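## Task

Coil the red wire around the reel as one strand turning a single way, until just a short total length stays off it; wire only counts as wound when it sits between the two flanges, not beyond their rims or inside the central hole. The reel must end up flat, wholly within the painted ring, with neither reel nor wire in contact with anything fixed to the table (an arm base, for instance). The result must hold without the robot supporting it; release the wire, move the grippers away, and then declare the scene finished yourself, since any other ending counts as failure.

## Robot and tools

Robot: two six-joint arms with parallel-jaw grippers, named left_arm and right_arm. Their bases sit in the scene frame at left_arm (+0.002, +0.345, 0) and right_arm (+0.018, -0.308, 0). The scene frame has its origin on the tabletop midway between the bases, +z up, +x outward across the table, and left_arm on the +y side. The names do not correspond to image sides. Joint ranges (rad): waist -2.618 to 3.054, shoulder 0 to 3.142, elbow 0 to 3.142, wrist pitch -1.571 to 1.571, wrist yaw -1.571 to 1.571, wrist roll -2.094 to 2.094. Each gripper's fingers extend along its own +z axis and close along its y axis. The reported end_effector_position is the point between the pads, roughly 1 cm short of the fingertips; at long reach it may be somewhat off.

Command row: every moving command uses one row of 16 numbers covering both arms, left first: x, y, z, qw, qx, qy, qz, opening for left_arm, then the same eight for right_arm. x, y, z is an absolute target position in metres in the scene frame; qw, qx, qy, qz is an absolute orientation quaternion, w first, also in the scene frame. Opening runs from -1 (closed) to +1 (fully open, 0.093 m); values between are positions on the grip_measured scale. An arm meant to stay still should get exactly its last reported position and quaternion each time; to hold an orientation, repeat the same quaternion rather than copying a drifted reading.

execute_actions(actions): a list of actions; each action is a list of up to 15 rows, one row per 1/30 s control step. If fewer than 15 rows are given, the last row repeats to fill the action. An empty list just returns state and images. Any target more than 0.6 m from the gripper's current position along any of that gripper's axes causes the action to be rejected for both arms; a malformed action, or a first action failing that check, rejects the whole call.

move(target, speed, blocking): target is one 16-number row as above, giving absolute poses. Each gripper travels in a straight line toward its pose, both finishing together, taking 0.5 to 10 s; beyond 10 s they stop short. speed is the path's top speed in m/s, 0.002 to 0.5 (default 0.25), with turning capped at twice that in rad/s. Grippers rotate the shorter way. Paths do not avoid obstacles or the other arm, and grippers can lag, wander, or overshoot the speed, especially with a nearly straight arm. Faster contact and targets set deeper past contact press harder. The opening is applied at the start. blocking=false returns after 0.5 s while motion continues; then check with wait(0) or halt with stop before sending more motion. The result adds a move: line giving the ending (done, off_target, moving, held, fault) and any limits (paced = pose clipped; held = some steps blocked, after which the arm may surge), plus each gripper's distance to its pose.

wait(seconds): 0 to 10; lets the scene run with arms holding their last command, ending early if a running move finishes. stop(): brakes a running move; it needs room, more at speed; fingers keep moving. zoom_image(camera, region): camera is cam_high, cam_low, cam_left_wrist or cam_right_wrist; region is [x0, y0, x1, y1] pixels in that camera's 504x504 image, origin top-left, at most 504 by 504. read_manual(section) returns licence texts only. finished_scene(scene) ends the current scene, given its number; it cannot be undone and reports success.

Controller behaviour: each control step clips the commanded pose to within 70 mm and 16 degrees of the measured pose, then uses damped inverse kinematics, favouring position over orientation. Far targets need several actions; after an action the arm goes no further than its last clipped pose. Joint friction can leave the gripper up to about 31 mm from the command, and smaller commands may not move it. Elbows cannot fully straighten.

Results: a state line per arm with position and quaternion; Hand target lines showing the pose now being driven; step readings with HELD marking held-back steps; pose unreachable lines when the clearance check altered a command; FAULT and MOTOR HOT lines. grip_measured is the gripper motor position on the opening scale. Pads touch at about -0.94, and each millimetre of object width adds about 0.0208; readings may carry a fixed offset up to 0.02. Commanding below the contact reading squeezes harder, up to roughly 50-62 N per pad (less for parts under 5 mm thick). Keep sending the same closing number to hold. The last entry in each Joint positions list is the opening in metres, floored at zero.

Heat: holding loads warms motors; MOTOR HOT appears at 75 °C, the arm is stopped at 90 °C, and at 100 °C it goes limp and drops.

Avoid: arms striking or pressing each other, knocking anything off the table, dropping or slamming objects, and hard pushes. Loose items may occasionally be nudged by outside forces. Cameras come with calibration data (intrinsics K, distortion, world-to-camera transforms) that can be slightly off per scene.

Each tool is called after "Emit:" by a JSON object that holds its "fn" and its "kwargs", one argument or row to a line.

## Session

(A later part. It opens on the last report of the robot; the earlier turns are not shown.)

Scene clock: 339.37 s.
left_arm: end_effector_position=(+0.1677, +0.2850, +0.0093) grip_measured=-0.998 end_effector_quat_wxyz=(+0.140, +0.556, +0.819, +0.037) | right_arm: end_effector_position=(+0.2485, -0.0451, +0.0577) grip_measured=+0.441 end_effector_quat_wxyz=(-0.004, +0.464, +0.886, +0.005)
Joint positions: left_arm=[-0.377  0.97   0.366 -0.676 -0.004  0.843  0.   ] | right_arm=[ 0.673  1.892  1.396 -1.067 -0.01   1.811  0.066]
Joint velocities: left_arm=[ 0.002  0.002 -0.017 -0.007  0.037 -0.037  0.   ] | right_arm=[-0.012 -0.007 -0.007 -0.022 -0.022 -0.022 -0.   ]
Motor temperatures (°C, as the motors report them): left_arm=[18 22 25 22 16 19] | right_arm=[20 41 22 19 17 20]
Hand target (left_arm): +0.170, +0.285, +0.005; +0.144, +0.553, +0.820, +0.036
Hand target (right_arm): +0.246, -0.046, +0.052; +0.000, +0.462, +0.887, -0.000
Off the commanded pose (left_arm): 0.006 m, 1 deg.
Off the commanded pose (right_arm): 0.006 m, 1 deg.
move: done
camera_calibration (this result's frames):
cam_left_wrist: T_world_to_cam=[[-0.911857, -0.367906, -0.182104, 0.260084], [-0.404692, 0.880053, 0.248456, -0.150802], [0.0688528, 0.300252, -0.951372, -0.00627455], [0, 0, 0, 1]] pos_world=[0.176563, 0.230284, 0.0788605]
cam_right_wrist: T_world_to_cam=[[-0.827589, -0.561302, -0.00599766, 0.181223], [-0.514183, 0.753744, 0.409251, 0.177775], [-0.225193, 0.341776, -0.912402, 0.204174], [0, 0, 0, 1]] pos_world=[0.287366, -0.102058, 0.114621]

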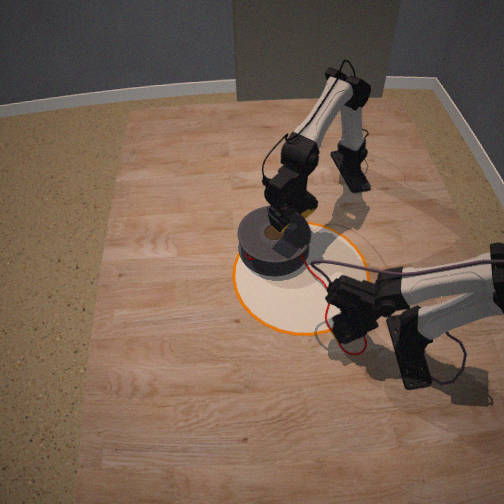

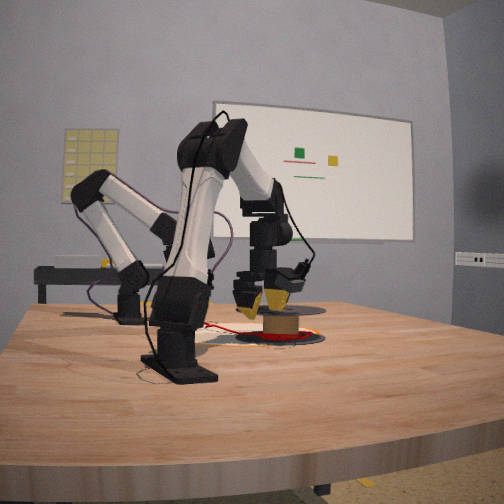

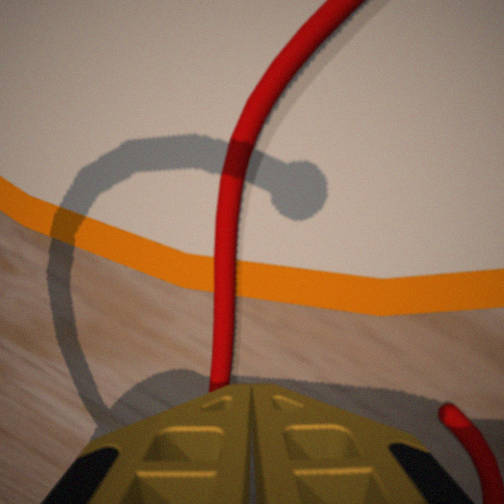

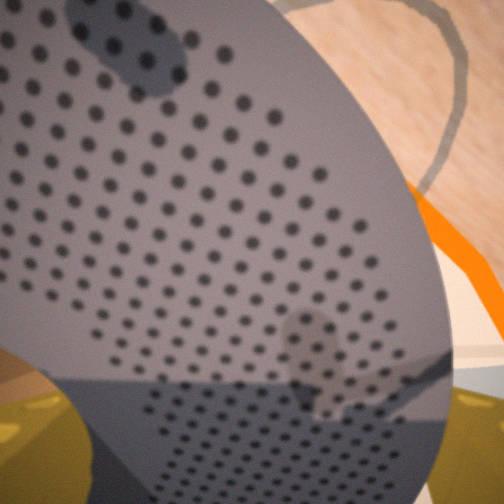

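Emit:
{"fn": "move", "kwargs": {
  "target": [0.172,0.286,0.03,0.087,0.556,0.824,-0.058,-0.1,0.246,-0.0457,0.052,0,0.4617,0.887,0,0.42],
  "speed": 0.15
}}

Emit:
{"fn": "move", "kwargs": {
  "target": [0.183,0.288,0.0,0.087,0.556,0.824,-0.058,-0.1,0.246,-0.0457,0.052,0,0.4617,0.887,0,0.42],
  "speed": 0.1
}}

Scene clock: 341.77 s.
left_arm: end_effector_position=(+0.1717, +0.2861, +0.0295) grip_measured=-0.102 end_effector_quat_wxyz=(+0.094, +0.557, +0.824, -0.048) | right_arm: end_effector_position=(+0.2486, -0.0451, +0.0577) grip_measured=+0.441 end_effector_quat_wxyz=(-0.004, +0.464, +0.886, +0.005)
Joint positions: left_arm=[-0.206  1.129  0.547 -0.853  0.164  0.999  0.04 ] | right_arm=[ 0.673  1.892  1.396 -1.067 -0.01   1.811  0.066]
Joint velocities: left_arm=[ 0.012 -0.017 -0.007 -0.007  0.066  0.037 -0.001] | right_arm=[-0.002 -0.017 -0.007 -0.007  0.022 -0.051 -0.   ]
Motor temperatures (°C, as the motors report them): left_arm=[18 22 25 22 16 19] | right_arm=[20 41 22 19 17 20]
Hand target (left_arm): +0.172, +0.285, +0.031; +0.088, +0.555, +0.825, -0.058
Hand target (right_arm): +0.246, -0.046, +0.052; +0.000, +0.462, +0.887, -0.000
Off the commanded pose (left_arm): 0.001 m, 1 deg.
Off the commanded pose (right_arm): 0.006 m, 1 deg.
move: done
camera_calibration (this result's frames):
cam_left_wrist: T_world_to_cam=[[-0.932803, -0.360272, 0.00913344, 0.263584], [-0.348363, 0.907881, 0.233228, -0.17243], [-0.0923174, 0.214374, -0.972379, 0.0652269], [0, 0, 0, 1]] pos_world=[0.191825, 0.237525, 0.101233]
cam_right_wrist: T_world_to_cam=[[-0.827588, -0.5613, -0.0063672, 0.181334], [-0.514286, 0.753627, 0.409337, 0.177769], [-0.224962, 0.342037, -0.912361, 0.204117], [0, 0, 0, 1]] pos_world=[0.287413, -0.102005, 0.114616]

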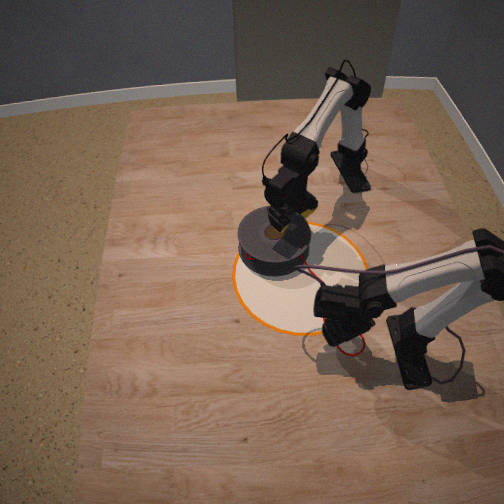

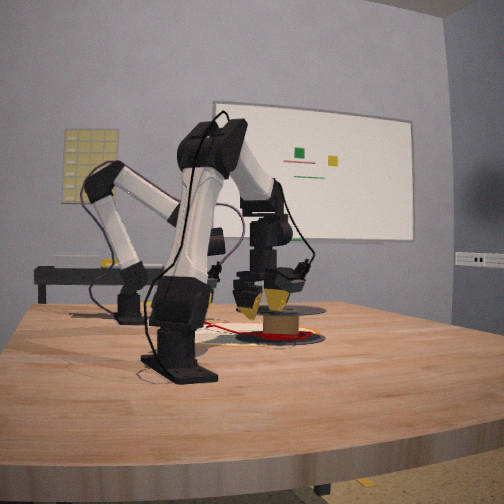

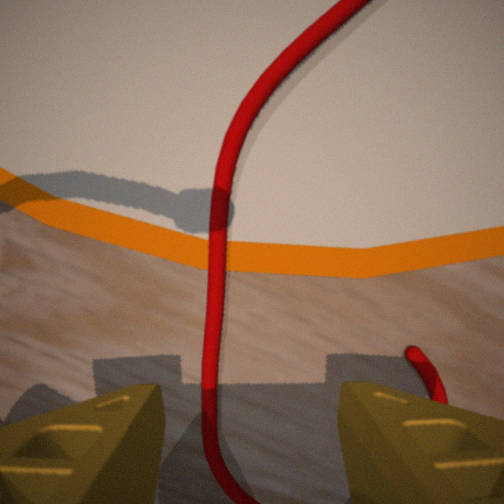

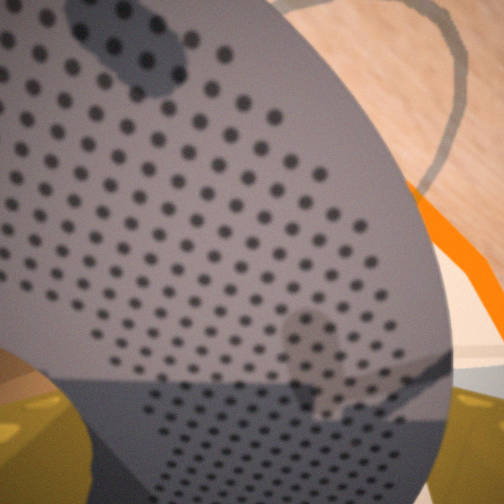

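Scene clock: 342.47 s.
left_arm: end_effector_position=(+0.1769, +0.2892, +0.0093) grip_measured=-0.102 end_effector_quat_wxyz=(+0.080, +0.555, +0.826, -0.057) | right_arm: end_effector_position=(+0.2486, -0.0451, +0.0577) grip_measured=+0.441 end_effector_quat_wxyz=(-0.004, +0.464, +0.886, +0.005)
Joint positions: left_arm=[-0.178  1.235  0.523 -0.762  0.171  1.025  0.04 ] | right_arm=[ 0.673  1.892  1.396 -1.067 -0.01   1.811  0.066]
Joint velocities: left_arm=[-0.007 -0.017  0.002  0.022  0.037  0.022 -0.   ] | right_arm=[ 0.012  0.002  0.022 -0.007  0.022  0.007  0.001]
Motor temperatures (°C, as the motors report them): left_arm=[18 22 25 22 16 19] | right_arm=[20 41 22 19 17 20]
Hand target (left_arm): +0.182, +0.288, +0.001; +0.087, +0.556, +0.825, -0.058
Hand target (right_arm): +0.246, -0.046, +0.052; +0.000, +0.462, +0.887, -0.000
Off the commanded pose (left_arm): 0.011 m, 1 deg.
Off the commanded pose (right_arm): 0.006 m, 1 deg.
move: off_target (left_arm)
camera_calibration (this result's frames):
cam_left_wrist: T_world_to_cam=[[-0.931232, -0.362194, 0.0402759, 0.26972], [-0.342021, 0.90678, 0.246521, -0.169581], [-0.12581, 0.215793, -0.9683, 0.0508923], [0, 0, 0, 1]] pos_world=[0.199574, 0.240481, 0.080221]
cam_right_wrist: T_world_to_cam=[[-0.827588, -0.5613, -0.0063672, 0.181334], [-0.514286, 0.753627, 0.409337, 0.177769], [-0.224962, 0.342037, -0.912361, 0.204117], [0, 0, 0, 1]] pos_world=[0.287413, -0.102005, 0.114616]

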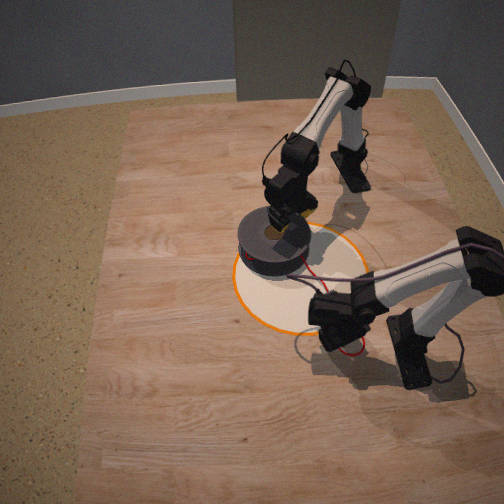

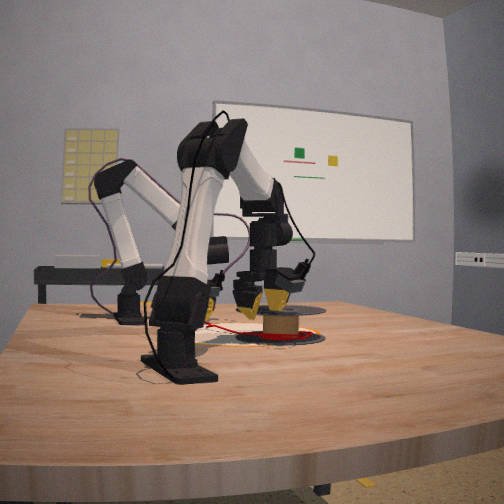

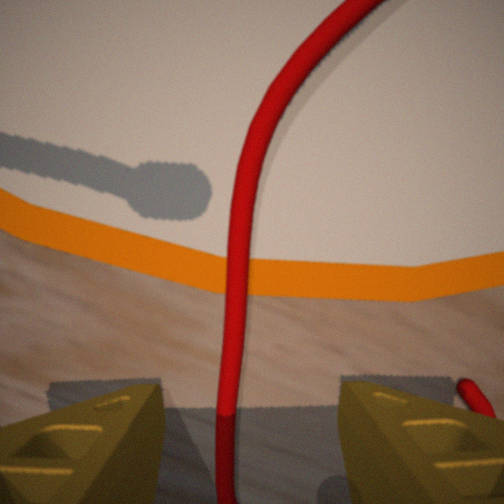

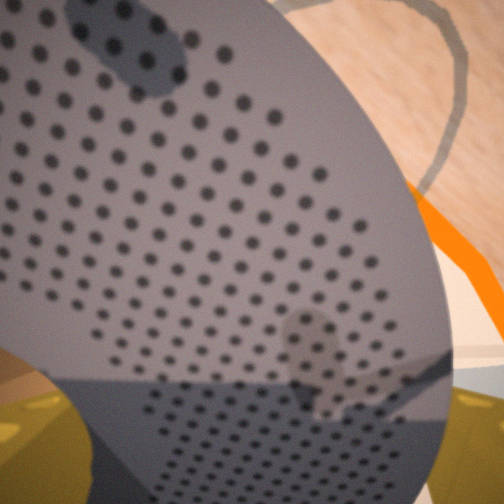

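Emit:
{"fn": "move", "kwargs": {
  "target": [0.18,0.289,0.002,0.087,0.556,0.824,-0.058,-1,0.246,-0.0457,0.052,0,0.4617,0.887,0,0.42],
  "speed": 0.1
}}

Scene clock: 343.47 s.
left_arm: end_effector_position=(+0.1783, +0.2888, +0.0099) grip_measured=-0.991 end_effector_quat_wxyz=(+0.082, +0.558, +0.824, -0.056) | right_arm: end_effector_position=(+0.2486, -0.0451, +0.0577) grip_measured=+0.441 end_effector_quat_wxyz=(-0.004, +0.464, +0.886, +0.005)
Joint positions: left_arm=[-0.178  1.235  0.525 -0.759  0.172  1.031  0.   ] | right_arm=[ 0.673  1.892  1.396 -1.067 -0.01   1.811  0.066]
Joint velocities: left_arm=[ 0.007 -0.022 -0.002 -0.022 -0.051 -0.081  0.   ] | right_arm=[ 0.002 -0.007  0.002 -0.037 -0.051  0.007 -0.   ]
Motor temperatures (°C, as the motors report them): left_arm=[18 22 25 22 16 19] | right_arm=[20 41 22 19 17 20]
Hand target (left_arm): +0.180, +0.289, +0.003; +0.087, +0.556, +0.824, -0.058
Hand target (right_arm): +0.246, -0.046, +0.052; +0.000, +0.462, +0.887, -0.000
Off the commanded pose (left_arm): 0.008 m, 1 deg.
Off the commanded pose (right_arm): 0.006 m, 1 deg.
move: done
camera_calibration (this result's frames):
cam_left_wrist: T_world_to_cam=[[-0.933633, -0.356503, 0.035148, 0.269682], [-0.337966, 0.9091, 0.24355, -0.170314], [-0.118779, 0.215508, -0.969251, 0.0505252], [0, 0, 0, 1]] pos_world=[0.200225, 0.240086, 0.0809728]
cam_right_wrist: T_world_to_cam=[[-0.827588, -0.5613, -0.0063672, 0.181334], [-0.514286, 0.753627, 0.409337, 0.177769], [-0.224962, 0.342037, -0.912361, 0.204117], [0, 0, 0, 1]] pos_world=[0.287413, -0.102005, 0.114616]

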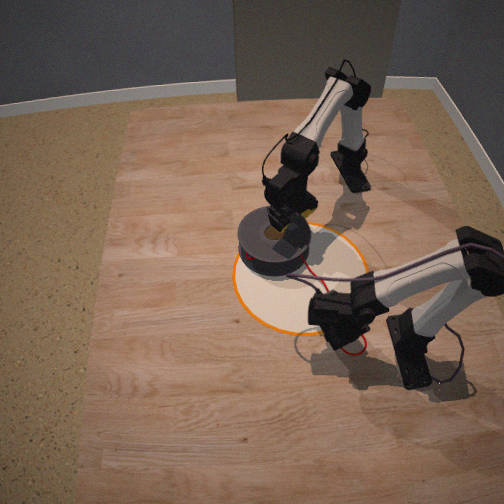

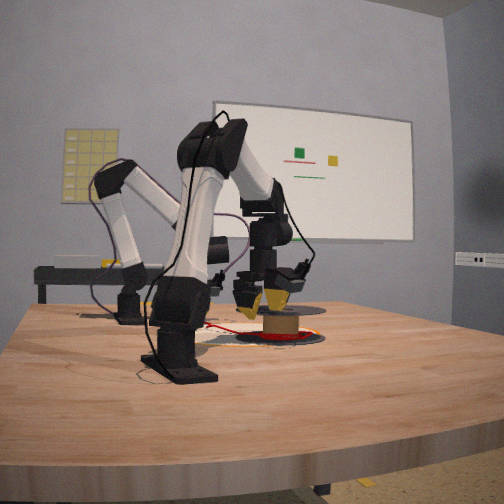

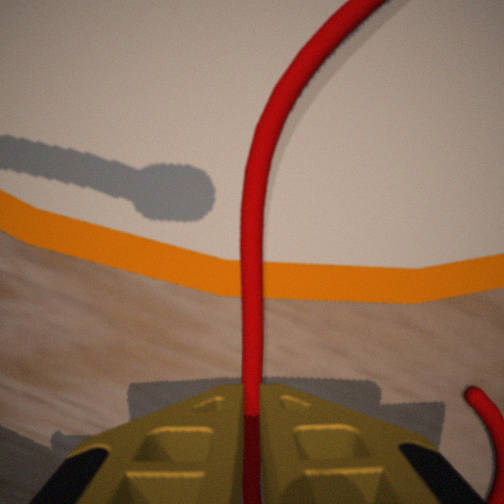

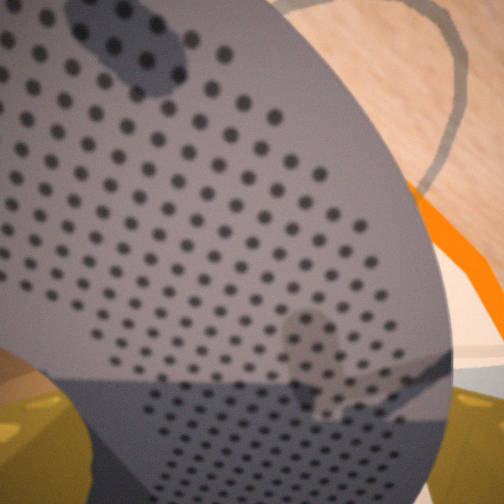

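Emit:
{"fn": "move", "kwargs": {
  "target": [0.17,0.195,0.21,0.15,0.4565,0.877,0,-1,0.246,-0.0457,0.052,0,0.4617,0.887,0,0.42],
  "speed": 0.25
}}

Emit:
{"fn": "zoom_image", "kwargs": {
  "camera": "cam_low",
  "region": [120,200,380,370]
}}

Scene clock: 345.60 s.
left_arm: end_effector_position=(+0.1678, +0.1977, +0.2091) grip_measured=-0.991 end_effector_quat_wxyz=(+0.154, +0.457, +0.876, -0.007) | right_arm: end_effector_position=(+0.2486, -0.0451, +0.0577) grip_measured=+0.441 end_effector_quat_wxyz=(-0.004, +0.464, +0.886, +0.005)
Joint positions: left_arm=[-0.812  1.151  1.257 -1.378 -0.077  0.189  0.   ] | right_arm=[ 0.673  1.892  1.396 -1.067 -0.01   1.811  0.066]
Joint velocities: left_arm=[ 0.002 -0.002 -0.007 -0.022 -0.066 -0.007  0.   ] | right_arm=[-0.007 -0.007  0.002 -0.037 -0.022 -0.007  0.001]
Motor temperatures (°C, as the motors report them): left_arm=[18 22 25 22 16 19] | right_arm=[20 41 22 19 17 20]
Hand target (left_arm): +0.169, +0.197, +0.209; +0.147, +0.458, +0.877, +0.000
Hand target (right_arm): +0.246, -0.046, +0.052; +0.000, +0.462, +0.887, -0.000
Off the commanded pose (left_arm): 0.004 m, 1 deg.
Off the commanded pose (right_arm): 0.006 m, 1 deg.
move: done
camera_calibration (this result's frames):
cam_left_wrist: T_world_to_cam=[[-0.81729, -0.568398, -0.0946572, 0.269895], [-0.575945, 0.800665, 0.164994, -0.0617129], [-0.0179938, 0.189366, -0.981742, 0.25285], [0, 0, 0, 1]] pos_world=[0.189589, 0.154938, 0.283963]
cam_right_wrist: T_world_to_cam=[[-0.827588, -0.5613, -0.0063672, 0.181334], [-0.514286, 0.753627, 0.409337, 0.177769], [-0.224962, 0.342037, -0.912361, 0.204117], [0, 0, 0, 1]] pos_world=[0.287413, -0.102005, 0.114616]

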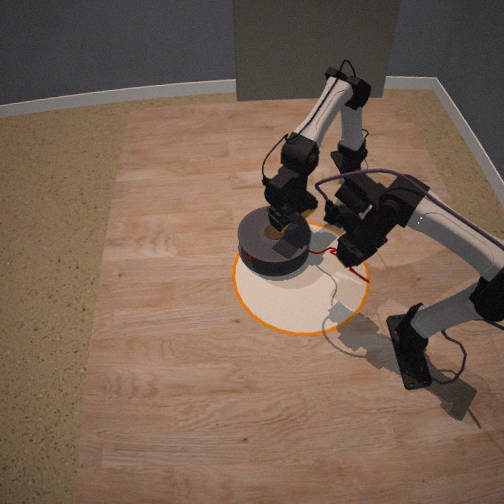

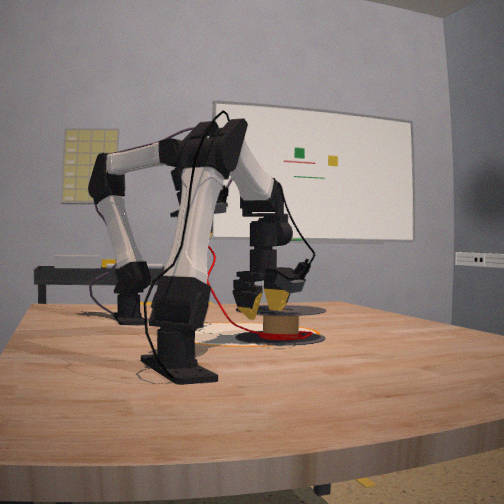

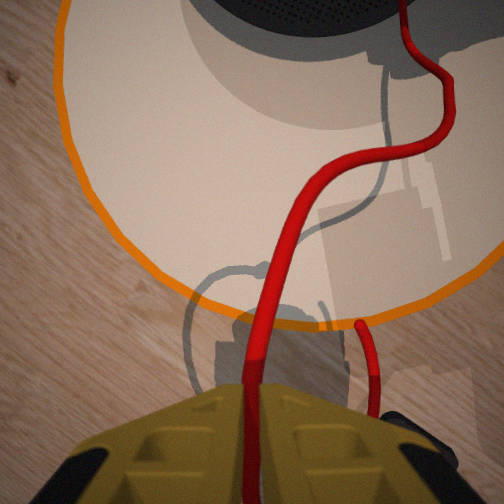

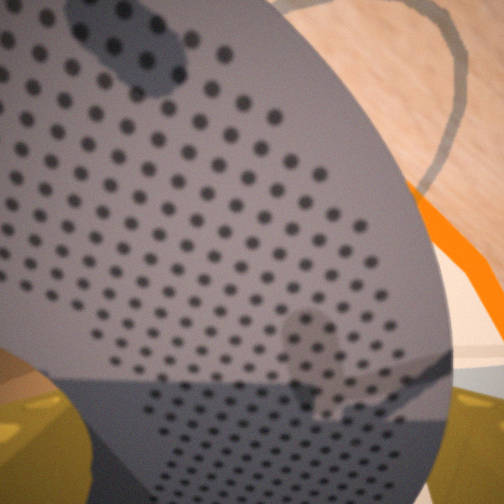

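Region (120, 200, 380, 370) of cam_low's 504x504 image, scaled by 1.938, with more detail than that image has; it fills the top 330 rows of this view, and the rest is white.

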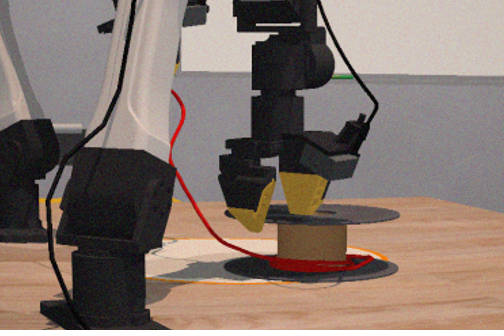

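Emit:
{"fn": "move", "kwargs": {
  "target": [0.165,0.2,0.215,0.15,0.4565,0.877,0,-1,0.294,-0.077,0.054,0,0.0872,0.9962,0,0.42],
  "speed": 0.25
}}

Emit:
{"fn": "zoom_image", "kwargs": {
  "camera": "cam_low",
  "region": [120,200,380,370]
}}

Scene clock: 348.13 s.
left_arm: end_effector_position=(+0.1650, +0.1991, +0.2110) grip_measured=-0.991 end_effector_quat_wxyz=(+0.149, +0.456, +0.877, -0.006) | right_arm: end_effector_position=(+0.2891, -0.0740, +0.0575) grip_measured=+0.442 end_effector_quat_wxyz=(+0.001, +0.091, +0.996, +0.010)
Joint positions: left_arm=[-0.817  1.151  1.268 -1.398 -0.078  0.181  0.   ] | right_arm=[ 0.533  1.917  1.428 -1.067 -0.013  0.888  0.066]
Joint velocities: left_arm=[ 0.012  0.002  0.017 -0.022  0.007 -0.022  0.   ] | right_arm=[-0.002 -0.007  0.007  0.051 -0.037 -0.037  0.001]
Motor temperatures (°C, as the motors report them): left_arm=[18 22 25 21 16 19] | right_arm=[20 40 22 19 17 20]
Hand target (left_arm): +0.165, +0.200, +0.215; +0.150, +0.457, +0.877, -0.000
Hand target (right_arm): +0.293, -0.076, +0.054; -0.002, +0.087, +0.996, +0.002
Off the commanded pose (left_arm): 0.004 m, 1 deg.
Off the commanded pose (right_arm): 0.007 m, 1 deg.
move: done
camera_calibration (this result's frames):
cam_left_wrist: T_world_to_cam=[[-0.816302, -0.570313, -0.0916223, 0.268191], [-0.57706, 0.798158, 0.173051, -0.0657986], [-0.0255642, 0.194133, -0.980642, 0.254457], [0, 0, 0, 1]] pos_world=[0.18746, 0.156072, 0.28549]
cam_right_wrist: T_world_to_cam=[[-0.190718, -0.981407, -0.0216162, -0.015683], [-0.901708, 0.166441, 0.399025, 0.289696], [-0.388008, 0.0955927, -0.916685, 0.252097], [0, 0, 0, 1]] pos_world=[0.356045, -0.0877071, 0.115159]

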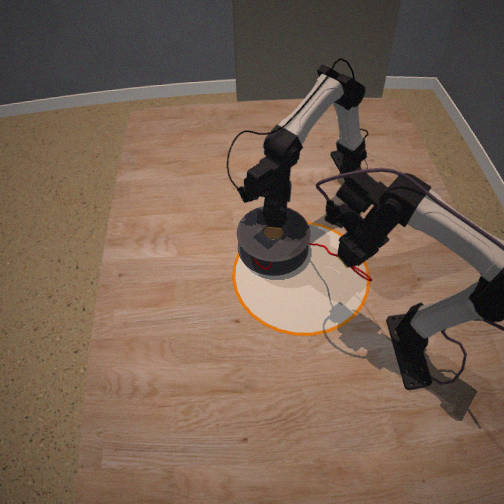

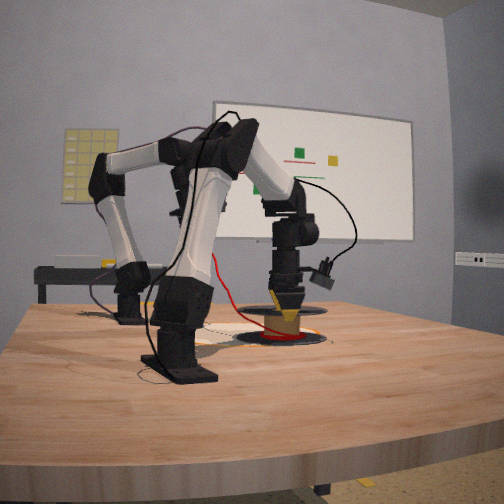

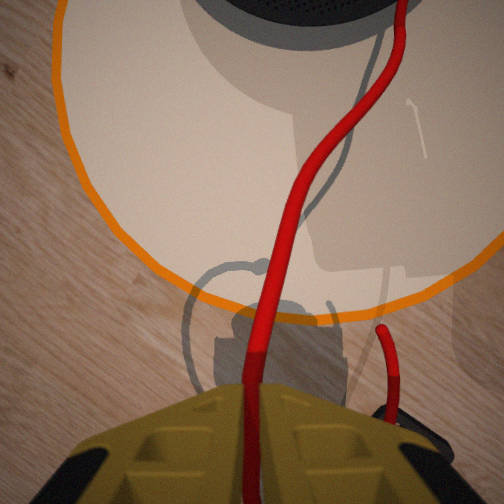

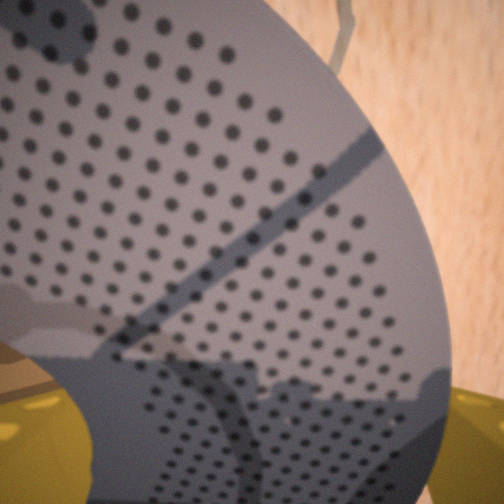

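Region (120, 200, 380, 370) of cam_low's 504x504 image, scaled by 1.938, with more detail than that image has; it fills the top 330 rows of this view, and the rest is white.

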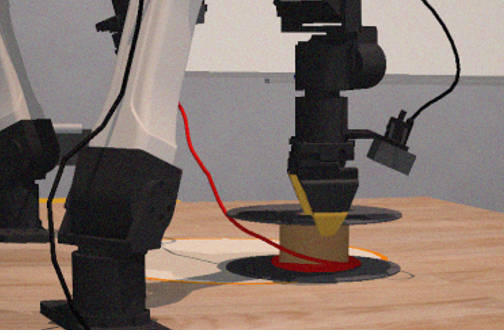

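Emit:
{"fn": "move", "kwargs": {
  "target": [0.158,0.21,0.25,0.15,0.4565,0.877,0,-1,0.293,-0.076,0.054,0,0.0872,0.9962,0,0.42],
  "speed": 0.1
}}

Emit:
{"fn": "zoom_image", "kwargs": {
  "camera": "cam_low",
  "region": [120,200,380,370]
}}

Scene clock: 349.57 s.
left_arm: end_effector_position=(+0.1582, +0.2044, +0.2497) grip_measured=-0.991 end_effector_quat_wxyz=(+0.165, +0.456, +0.874, -0.015) | right_arm: end_effector_position=(+0.2878, -0.0686, +0.0591) grip_measured=+0.442 end_effector_quat_wxyz=(-0.007, +0.090, +0.996, +0.024)
Joint positions: left_arm=[-0.817  1.151  1.426 -1.52  -0.072  0.184  0.   ] | right_arm=[ 0.533  1.917  1.434 -1.064 -0.043  0.887  0.066]
Joint velocities: left_arm=[-0.002 -0.002 -0.002  0.007 -0.022 -0.066  0.   ] | right_arm=[-0.002 -0.007  0.012 -0.051  0.022  0.022  0.   ]
Motor temperatures (°C, as the motors report them): left_arm=[18 22 25 21 16 19] | right_arm=[20 40 22 19 17 20]
Hand target (left_arm): +0.158, +0.210, +0.250; +0.151, +0.457, +0.877, -0.000
Hand target (right_arm): +0.293, -0.076, +0.054; -0.000, +0.087, +0.996, +0.000
Off the commanded pose (left_arm): 0.006 m, 2 deg.
Off the commanded pose (right_arm): 0.010 m, 3 deg.
move: off_target (right_arm)
camera_calibration (this result's frames):
cam_left_wrist: T_world_to_cam=[[-0.817108, -0.56901, -0.0925376, 0.269305], [-0.576474, 0.805468, 0.137476, -0.0733704], [-0.00368918, 0.165678, -0.986173, 0.294944], [0, 0, 0, 1]] pos_world=[0.178843, 0.163469, 0.325873]
cam_right_wrist: T_world_to_cam=[[-0.189071, -0.980837, -0.0470245, -0.00950671], [-0.896925, 0.153005, 0.414867, 0.283669], [-0.399722, 0.120617, -0.908666, 0.257203], [0, 0, 0, 1]] pos_world=[0.355442, -0.0837504, 0.11558]

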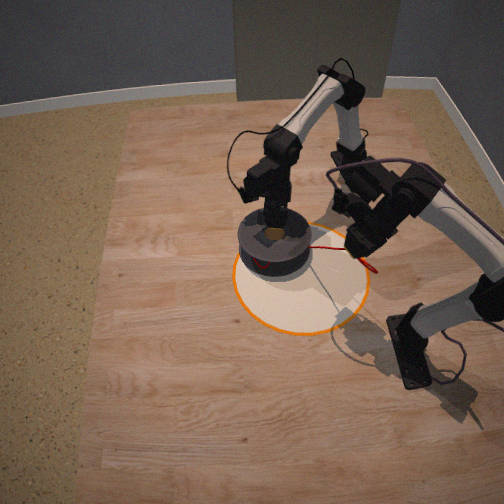

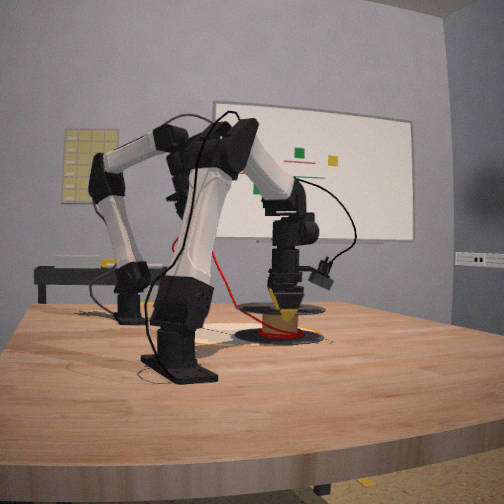

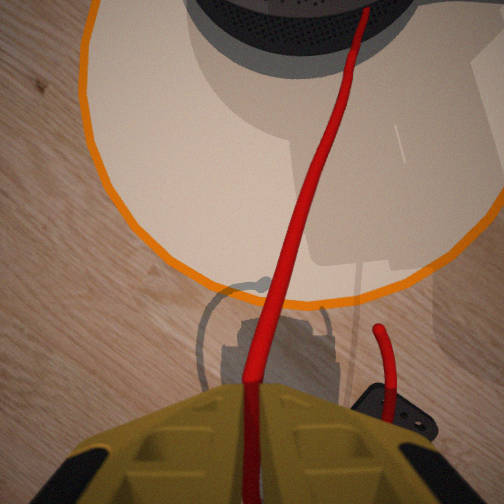

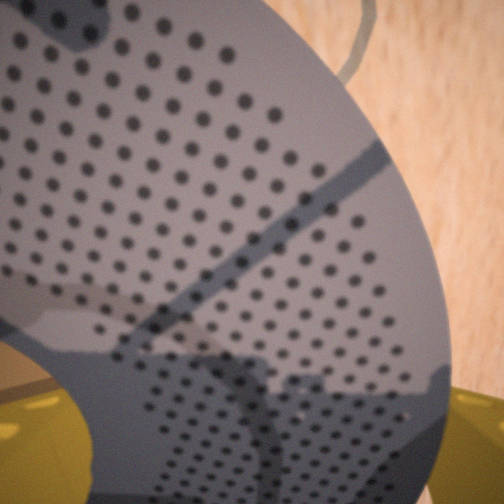

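Region (120, 200, 380, 370) of cam_low's 504x504 image, scaled by 1.938, with more detail than that image has; it fills the top 330 rows of this view, and the rest is white.

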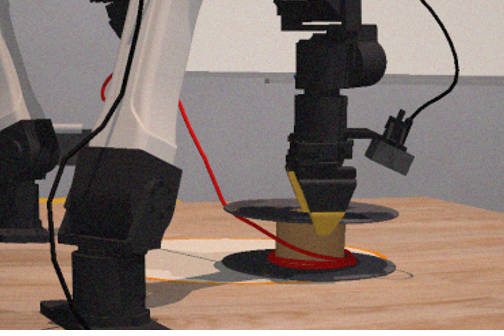

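Emit:
{"fn": "move", "kwargs": {
  "target": [0.169,0.182,0.22,0.15,0.4565,0.877,0,-1,0.341,-0.0666,0.054,0,-0.301,0.954,0,0.42],
  "speed": 0.2
}}

Emit:
{"fn": "zoom_image", "kwargs": {
  "camera": "cam_high",
  "region": [210,190,390,320]
}}

Emit:
{"fn": "zoom_image", "kwargs": {
  "camera": "cam_low",
  "region": [150,230,380,370]
}}

Scene clock: 352.57 s.
left_arm: end_effector_position=(+0.1672, +0.1755, +0.2261) grip_measured=-0.991 end_effector_quat_wxyz=(+0.162, +0.459, +0.873, -0.022) | right_arm: end_effector_position=(+0.3344, -0.0516, +0.0580) grip_measured=+0.442 end_effector_quat_wxyz=(+0.007, -0.286, +0.958, +0.032)
Joint positions: left_arm=[-0.878  1.208  1.356 -1.399 -0.073  0.13   0.   ] | right_arm=[ 0.486  2.084  1.67  -1.12  -0.054  0.081  0.066]
Joint velocities: left_arm=[-0.002 -0.002 -0.007  0.007 -0.037 -0.081  0.   ] | right_arm=[ 0.002  0.002  0.007 -0.066  0.007 -0.022 -0.   ]
Motor temperatures (°C, as the motors report them): left_arm=[18 21 25 21 16 19] | right_arm=[20 40 22 19 17 20]
Hand target (left_arm): +0.168, +0.182, +0.220; +0.150, +0.457, +0.877, -0.000
Hand target (right_arm): +0.340, -0.066, +0.054; -0.000, -0.300, +0.954, +0.003
Off the commanded pose (left_arm): 0.009 m, 3 deg.
Off the commanded pose (right_arm): 0.017 m, 4 deg.
move: off_target (left_arm, right_arm)
camera_calibration (this result's frames):
cam_left_wrist: T_world_to_cam=[[-0.823238, -0.562477, -0.076804, 0.254248], [-0.567504, 0.811868, 0.137148, -0.0441677], [-0.0147879, 0.156492, -0.987569, 0.280294], [0, 0, 0, 1]] pos_world=[0.188387, 0.135003, 0.302395]
cam_right_wrist: T_world_to_cam=[[0.539184, -0.840196, -0.0578883, -0.219699], [-0.770548, -0.519893, 0.368736, 0.249049], [-0.339906, -0.154211, -0.92773, 0.23963], [0, 0, 0, 1]] pos_world=[0.391814, -0.0181578, 0.11776]

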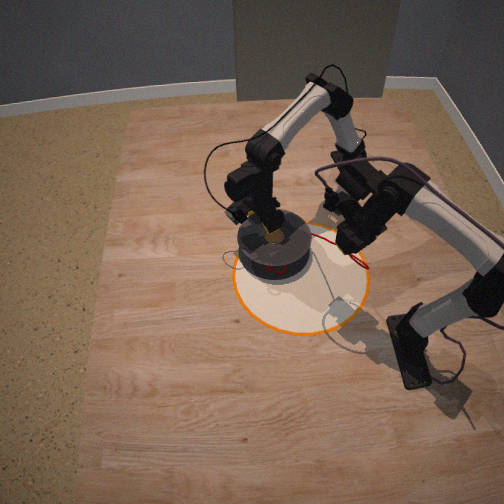

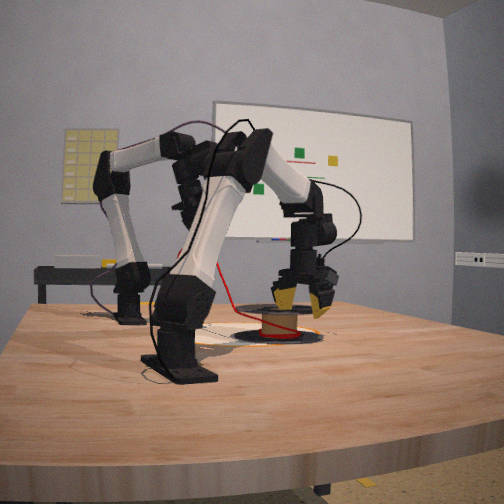

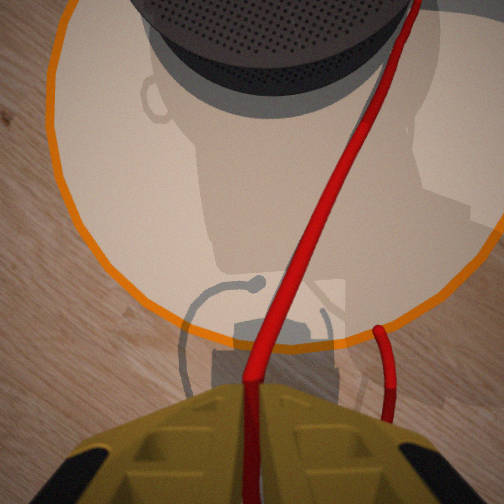

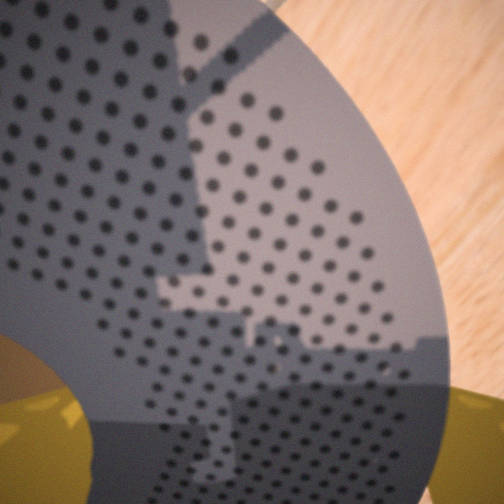

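Region (210, 190, 390, 320) of cam_high's 504x504 image, scaled by 2.800, with more detail than that image has.

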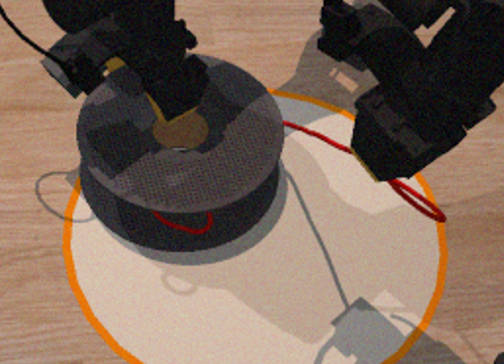

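Region (150, 230, 380, 370) of cam_low's 504x504 image, scaled by 2.191, with more detail than that image has; it fills the top 307 rows of this view, and the rest is white.

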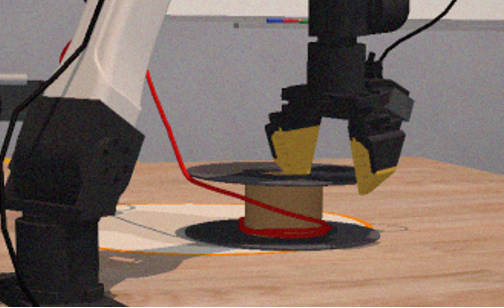

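Emit:
{"fn": "move", "kwargs": {
  "target": [0.175,0.148,0.195,0.15,0.4565,0.877,0,-1,0.358,-0.038,0.054,0,-0.537,0.843,0,0.42],
  "speed": 0.15
}}

Emit:
{"fn": "zoom_image", "kwargs": {
  "camera": "cam_high",
  "region": [210,190,390,320]
}}

Emit:
{"fn": "zoom_image", "kwargs": {
  "camera": "cam_low",
  "region": [150,230,380,370]
}}

Scene clock: 355.57 s.
left_arm: end_effector_position=(+0.1731, +0.1421, +0.2025) grip_measured=-0.991 end_effector_quat_wxyz=(+0.160, +0.458, +0.874, -0.023) | right_arm: end_effector_position=(+0.3529, -0.0307, +0.0589) grip_measured=+0.442 end_effector_quat_wxyz=(+0.007, -0.514, +0.857, +0.032)
Joint positions: left_arm=[-0.959  1.291  1.313 -1.283 -0.096  0.049  0.   ] | right_arm=[ 0.494  2.212  1.877 -1.213 -0.062 -0.411  0.066]
Joint velocities: left_arm=[-0.007 -0.007  0.002  0.007 -0.007  0.007  0.   ] | right_arm=[-0.002  0.012 -0.007 -0.007  0.007 -0.037  0.   ]
Motor temperatures (°C, as the motors report them): left_arm=[18 21 25 21 16 19] | right_arm=[20 40 23 19 17 20]
Hand target (left_arm): +0.174, +0.148, +0.195; +0.150, +0.457, +0.877, +0.000
Hand target (right_arm): +0.358, -0.038, +0.054; +0.000, -0.537, +0.844, +0.001
Off the commanded pose (left_arm): 0.010 m, 3 deg.
Off the commanded pose (right_arm): 0.010 m, 5 deg.
move: off_target (left_arm, right_arm)
camera_calibration (this result's frames):
cam_left_wrist: T_world_to_cam=[[-0.822085, -0.564557, -0.0738337, 0.238092], [-0.56904, 0.810302, 0.140015, -0.0105423], [-0.0192188, 0.157119, -0.987393, 0.262973], [0, 0, 0, 1]] pos_world=[0.194787, 0.101641, 0.278713]
cam_right_wrist: T_world_to_cam=[[0.876364, -0.479029, -0.0501698, -0.320483], [-0.432209, -0.828098, 0.357, 0.145654], [-0.212559, -0.291179, -0.932756, 0.201191], [0, 0, 0, 1]] pos_world=[0.386578, 0.0256778, 0.119585]

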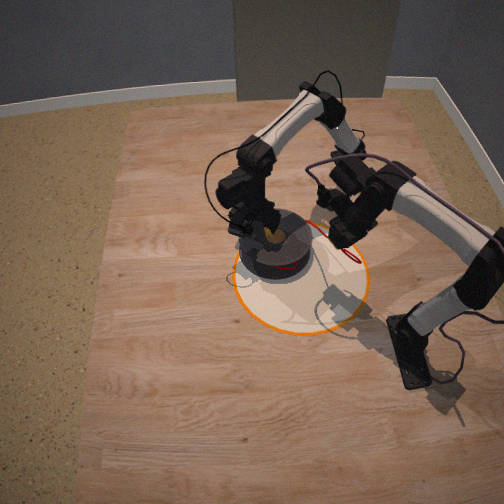

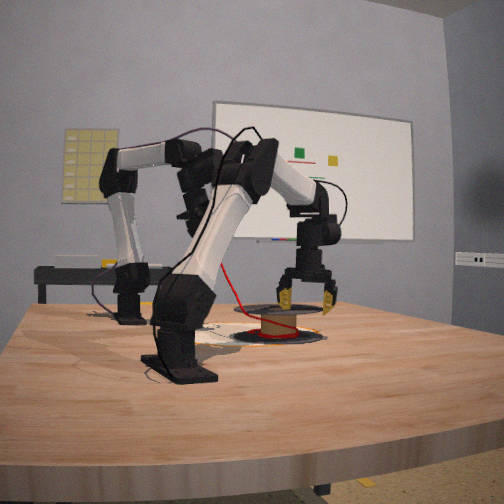

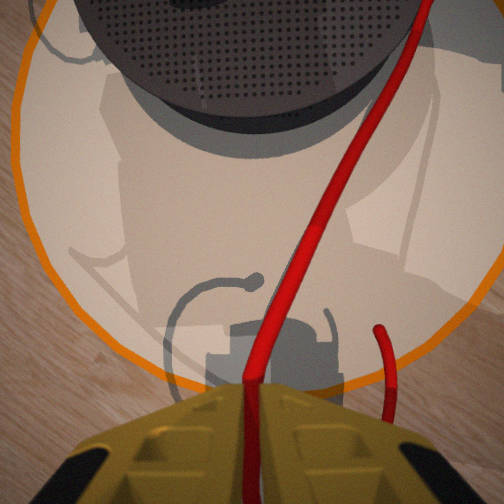

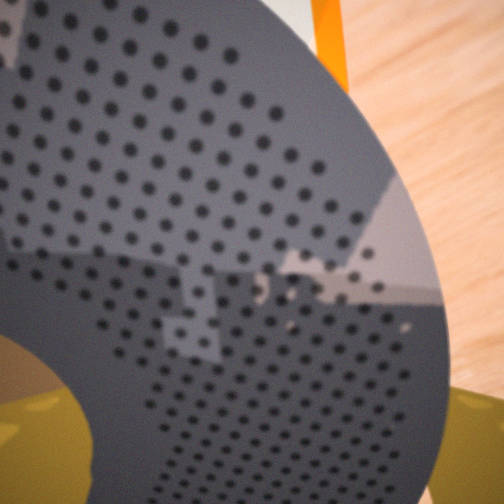

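Region (210, 190, 390, 320) of cam_high's 504x504 image, scaled by 2.800, with more detail than that image has.

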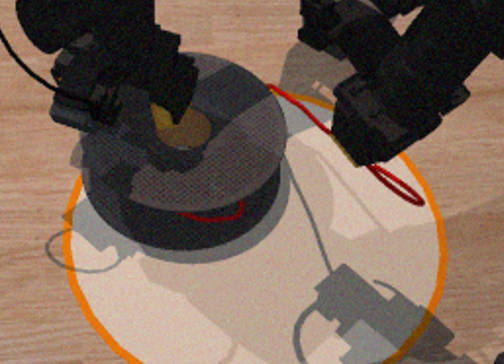

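Region (150, 230, 380, 370) of cam_low's 504x504 image, scaled by 2.191, with more detail than that image has; it fills the top 307 rows of this view, and the rest is white.

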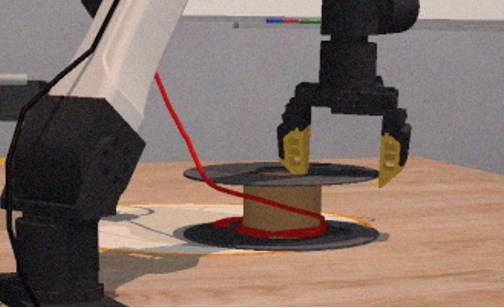

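Emit:
{"fn": "move", "kwargs": {
  "target": [0.168,0.103,0.17,0.15,0.4565,0.877,0,-1,0.363,-0.005,0.054,0,-0.737,0.676,0,0.42],
  "speed": 0.15
}}

Emit:
{"fn": "zoom_image", "kwargs": {
  "camera": "cam_high",
  "region": [210,190,390,320]
}}

Emit:
{"fn": "zoom_image", "kwargs": {
  "camera": "cam_low",
  "region": [150,230,380,370]
}}

Scene clock: 360.07 s.
left_arm: end_effector_position=(+0.1678, +0.1011, +0.1811) grip_measured=-0.991 end_effector_quat_wxyz=(+0.160, +0.455, +0.876, -0.016) | right_arm: end_effector_position=(+0.3509, -0.0048, +0.0591) grip_measured=+0.442 end_effector_quat_wxyz=(-0.007, -0.722, +0.691, +0.031)
Joint positions: left_arm=[-1.084  1.402  1.313 -1.193 -0.146 -0.078  0.   ] | right_arm=[ 0.543  2.333  2.079 -1.336 -0.061 -0.899  0.066]
Joint velocities: left_arm=[ 0.007  0.002  0.007  0.139  0.022 -0.066  0.   ] | right_arm=[ 0.012 -0.002 -0.022  0.022 -0.11   0.051  0.   ]
Motor temperatures (°C, as the motors report them): left_arm=[18 21 25 21 16 19] | right_arm=[20 40 23 19 18 20]
Hand target (left_arm): +0.167, +0.104, +0.171; +0.150, +0.456, +0.877, +0.000
Hand target (right_arm): +0.363, -0.005, +0.054; +0.000, +0.736, -0.677, +0.000
Off the commanded pose (left_arm): 0.011 m, 2 deg.
Off the commanded pose (right_arm): 0.013 m, 4 deg.
move: off_target (left_arm, right_arm)
camera_calibration (this result's frames):
cam_left_wrist: T_world_to_cam=[[-0.816451, -0.571255, -0.0841209, 0.21057], [-0.577201, 0.803468, 0.145871, 0.0236842], [-0.0157411, 0.167651, -0.985721, 0.246177], [0, 0, 0, 1]] pos_world=[0.189466, 0.0599876, 0.25692]
cam_right_wrist: T_world_to_cam=[[0.99793, 0.0346313, -0.0541894, -0.346205], [0.0521075, -0.929266, 0.365717, -0.00476521], [-0.0376911, -0.367784, -0.929147, 0.146504], [0, 0, 0, 1]] pos_world=[0.351259, 0.061443, 0.119105]

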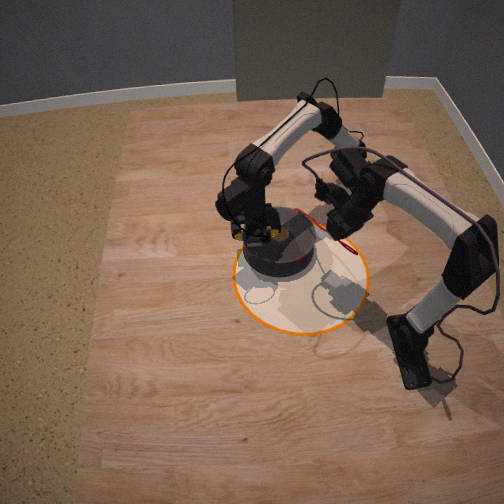

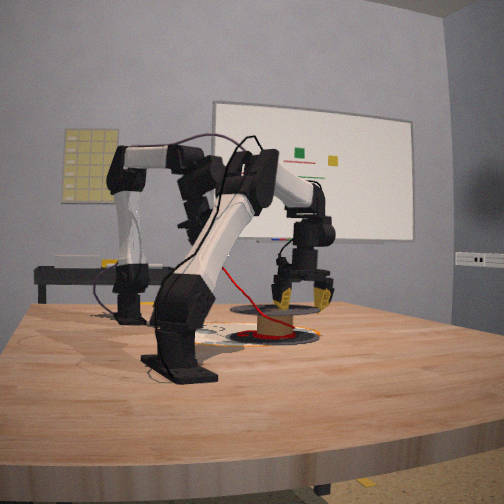

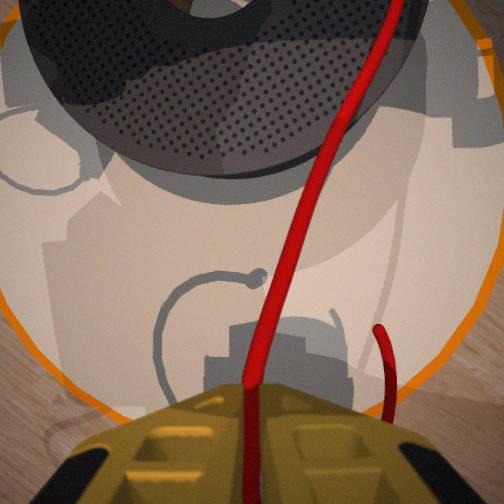

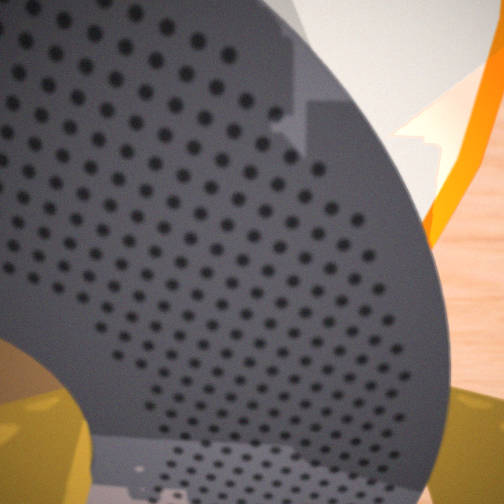

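Region (210, 190, 390, 320) of cam_high's 504x504 image, scaled by 2.800, with more detail than that image has.

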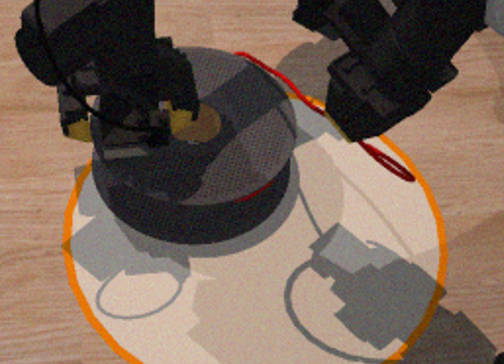

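Region (150, 230, 380, 370) of cam_low's 504x504 image, scaled by 2.191, with more detail than that image has; it fills the top 307 rows of this view, and the rest is white.

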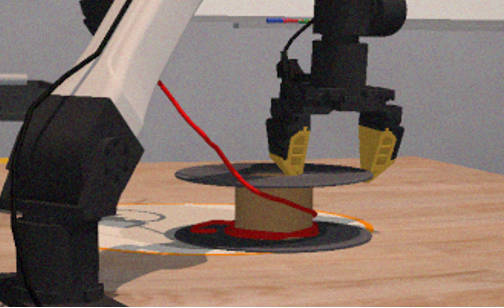

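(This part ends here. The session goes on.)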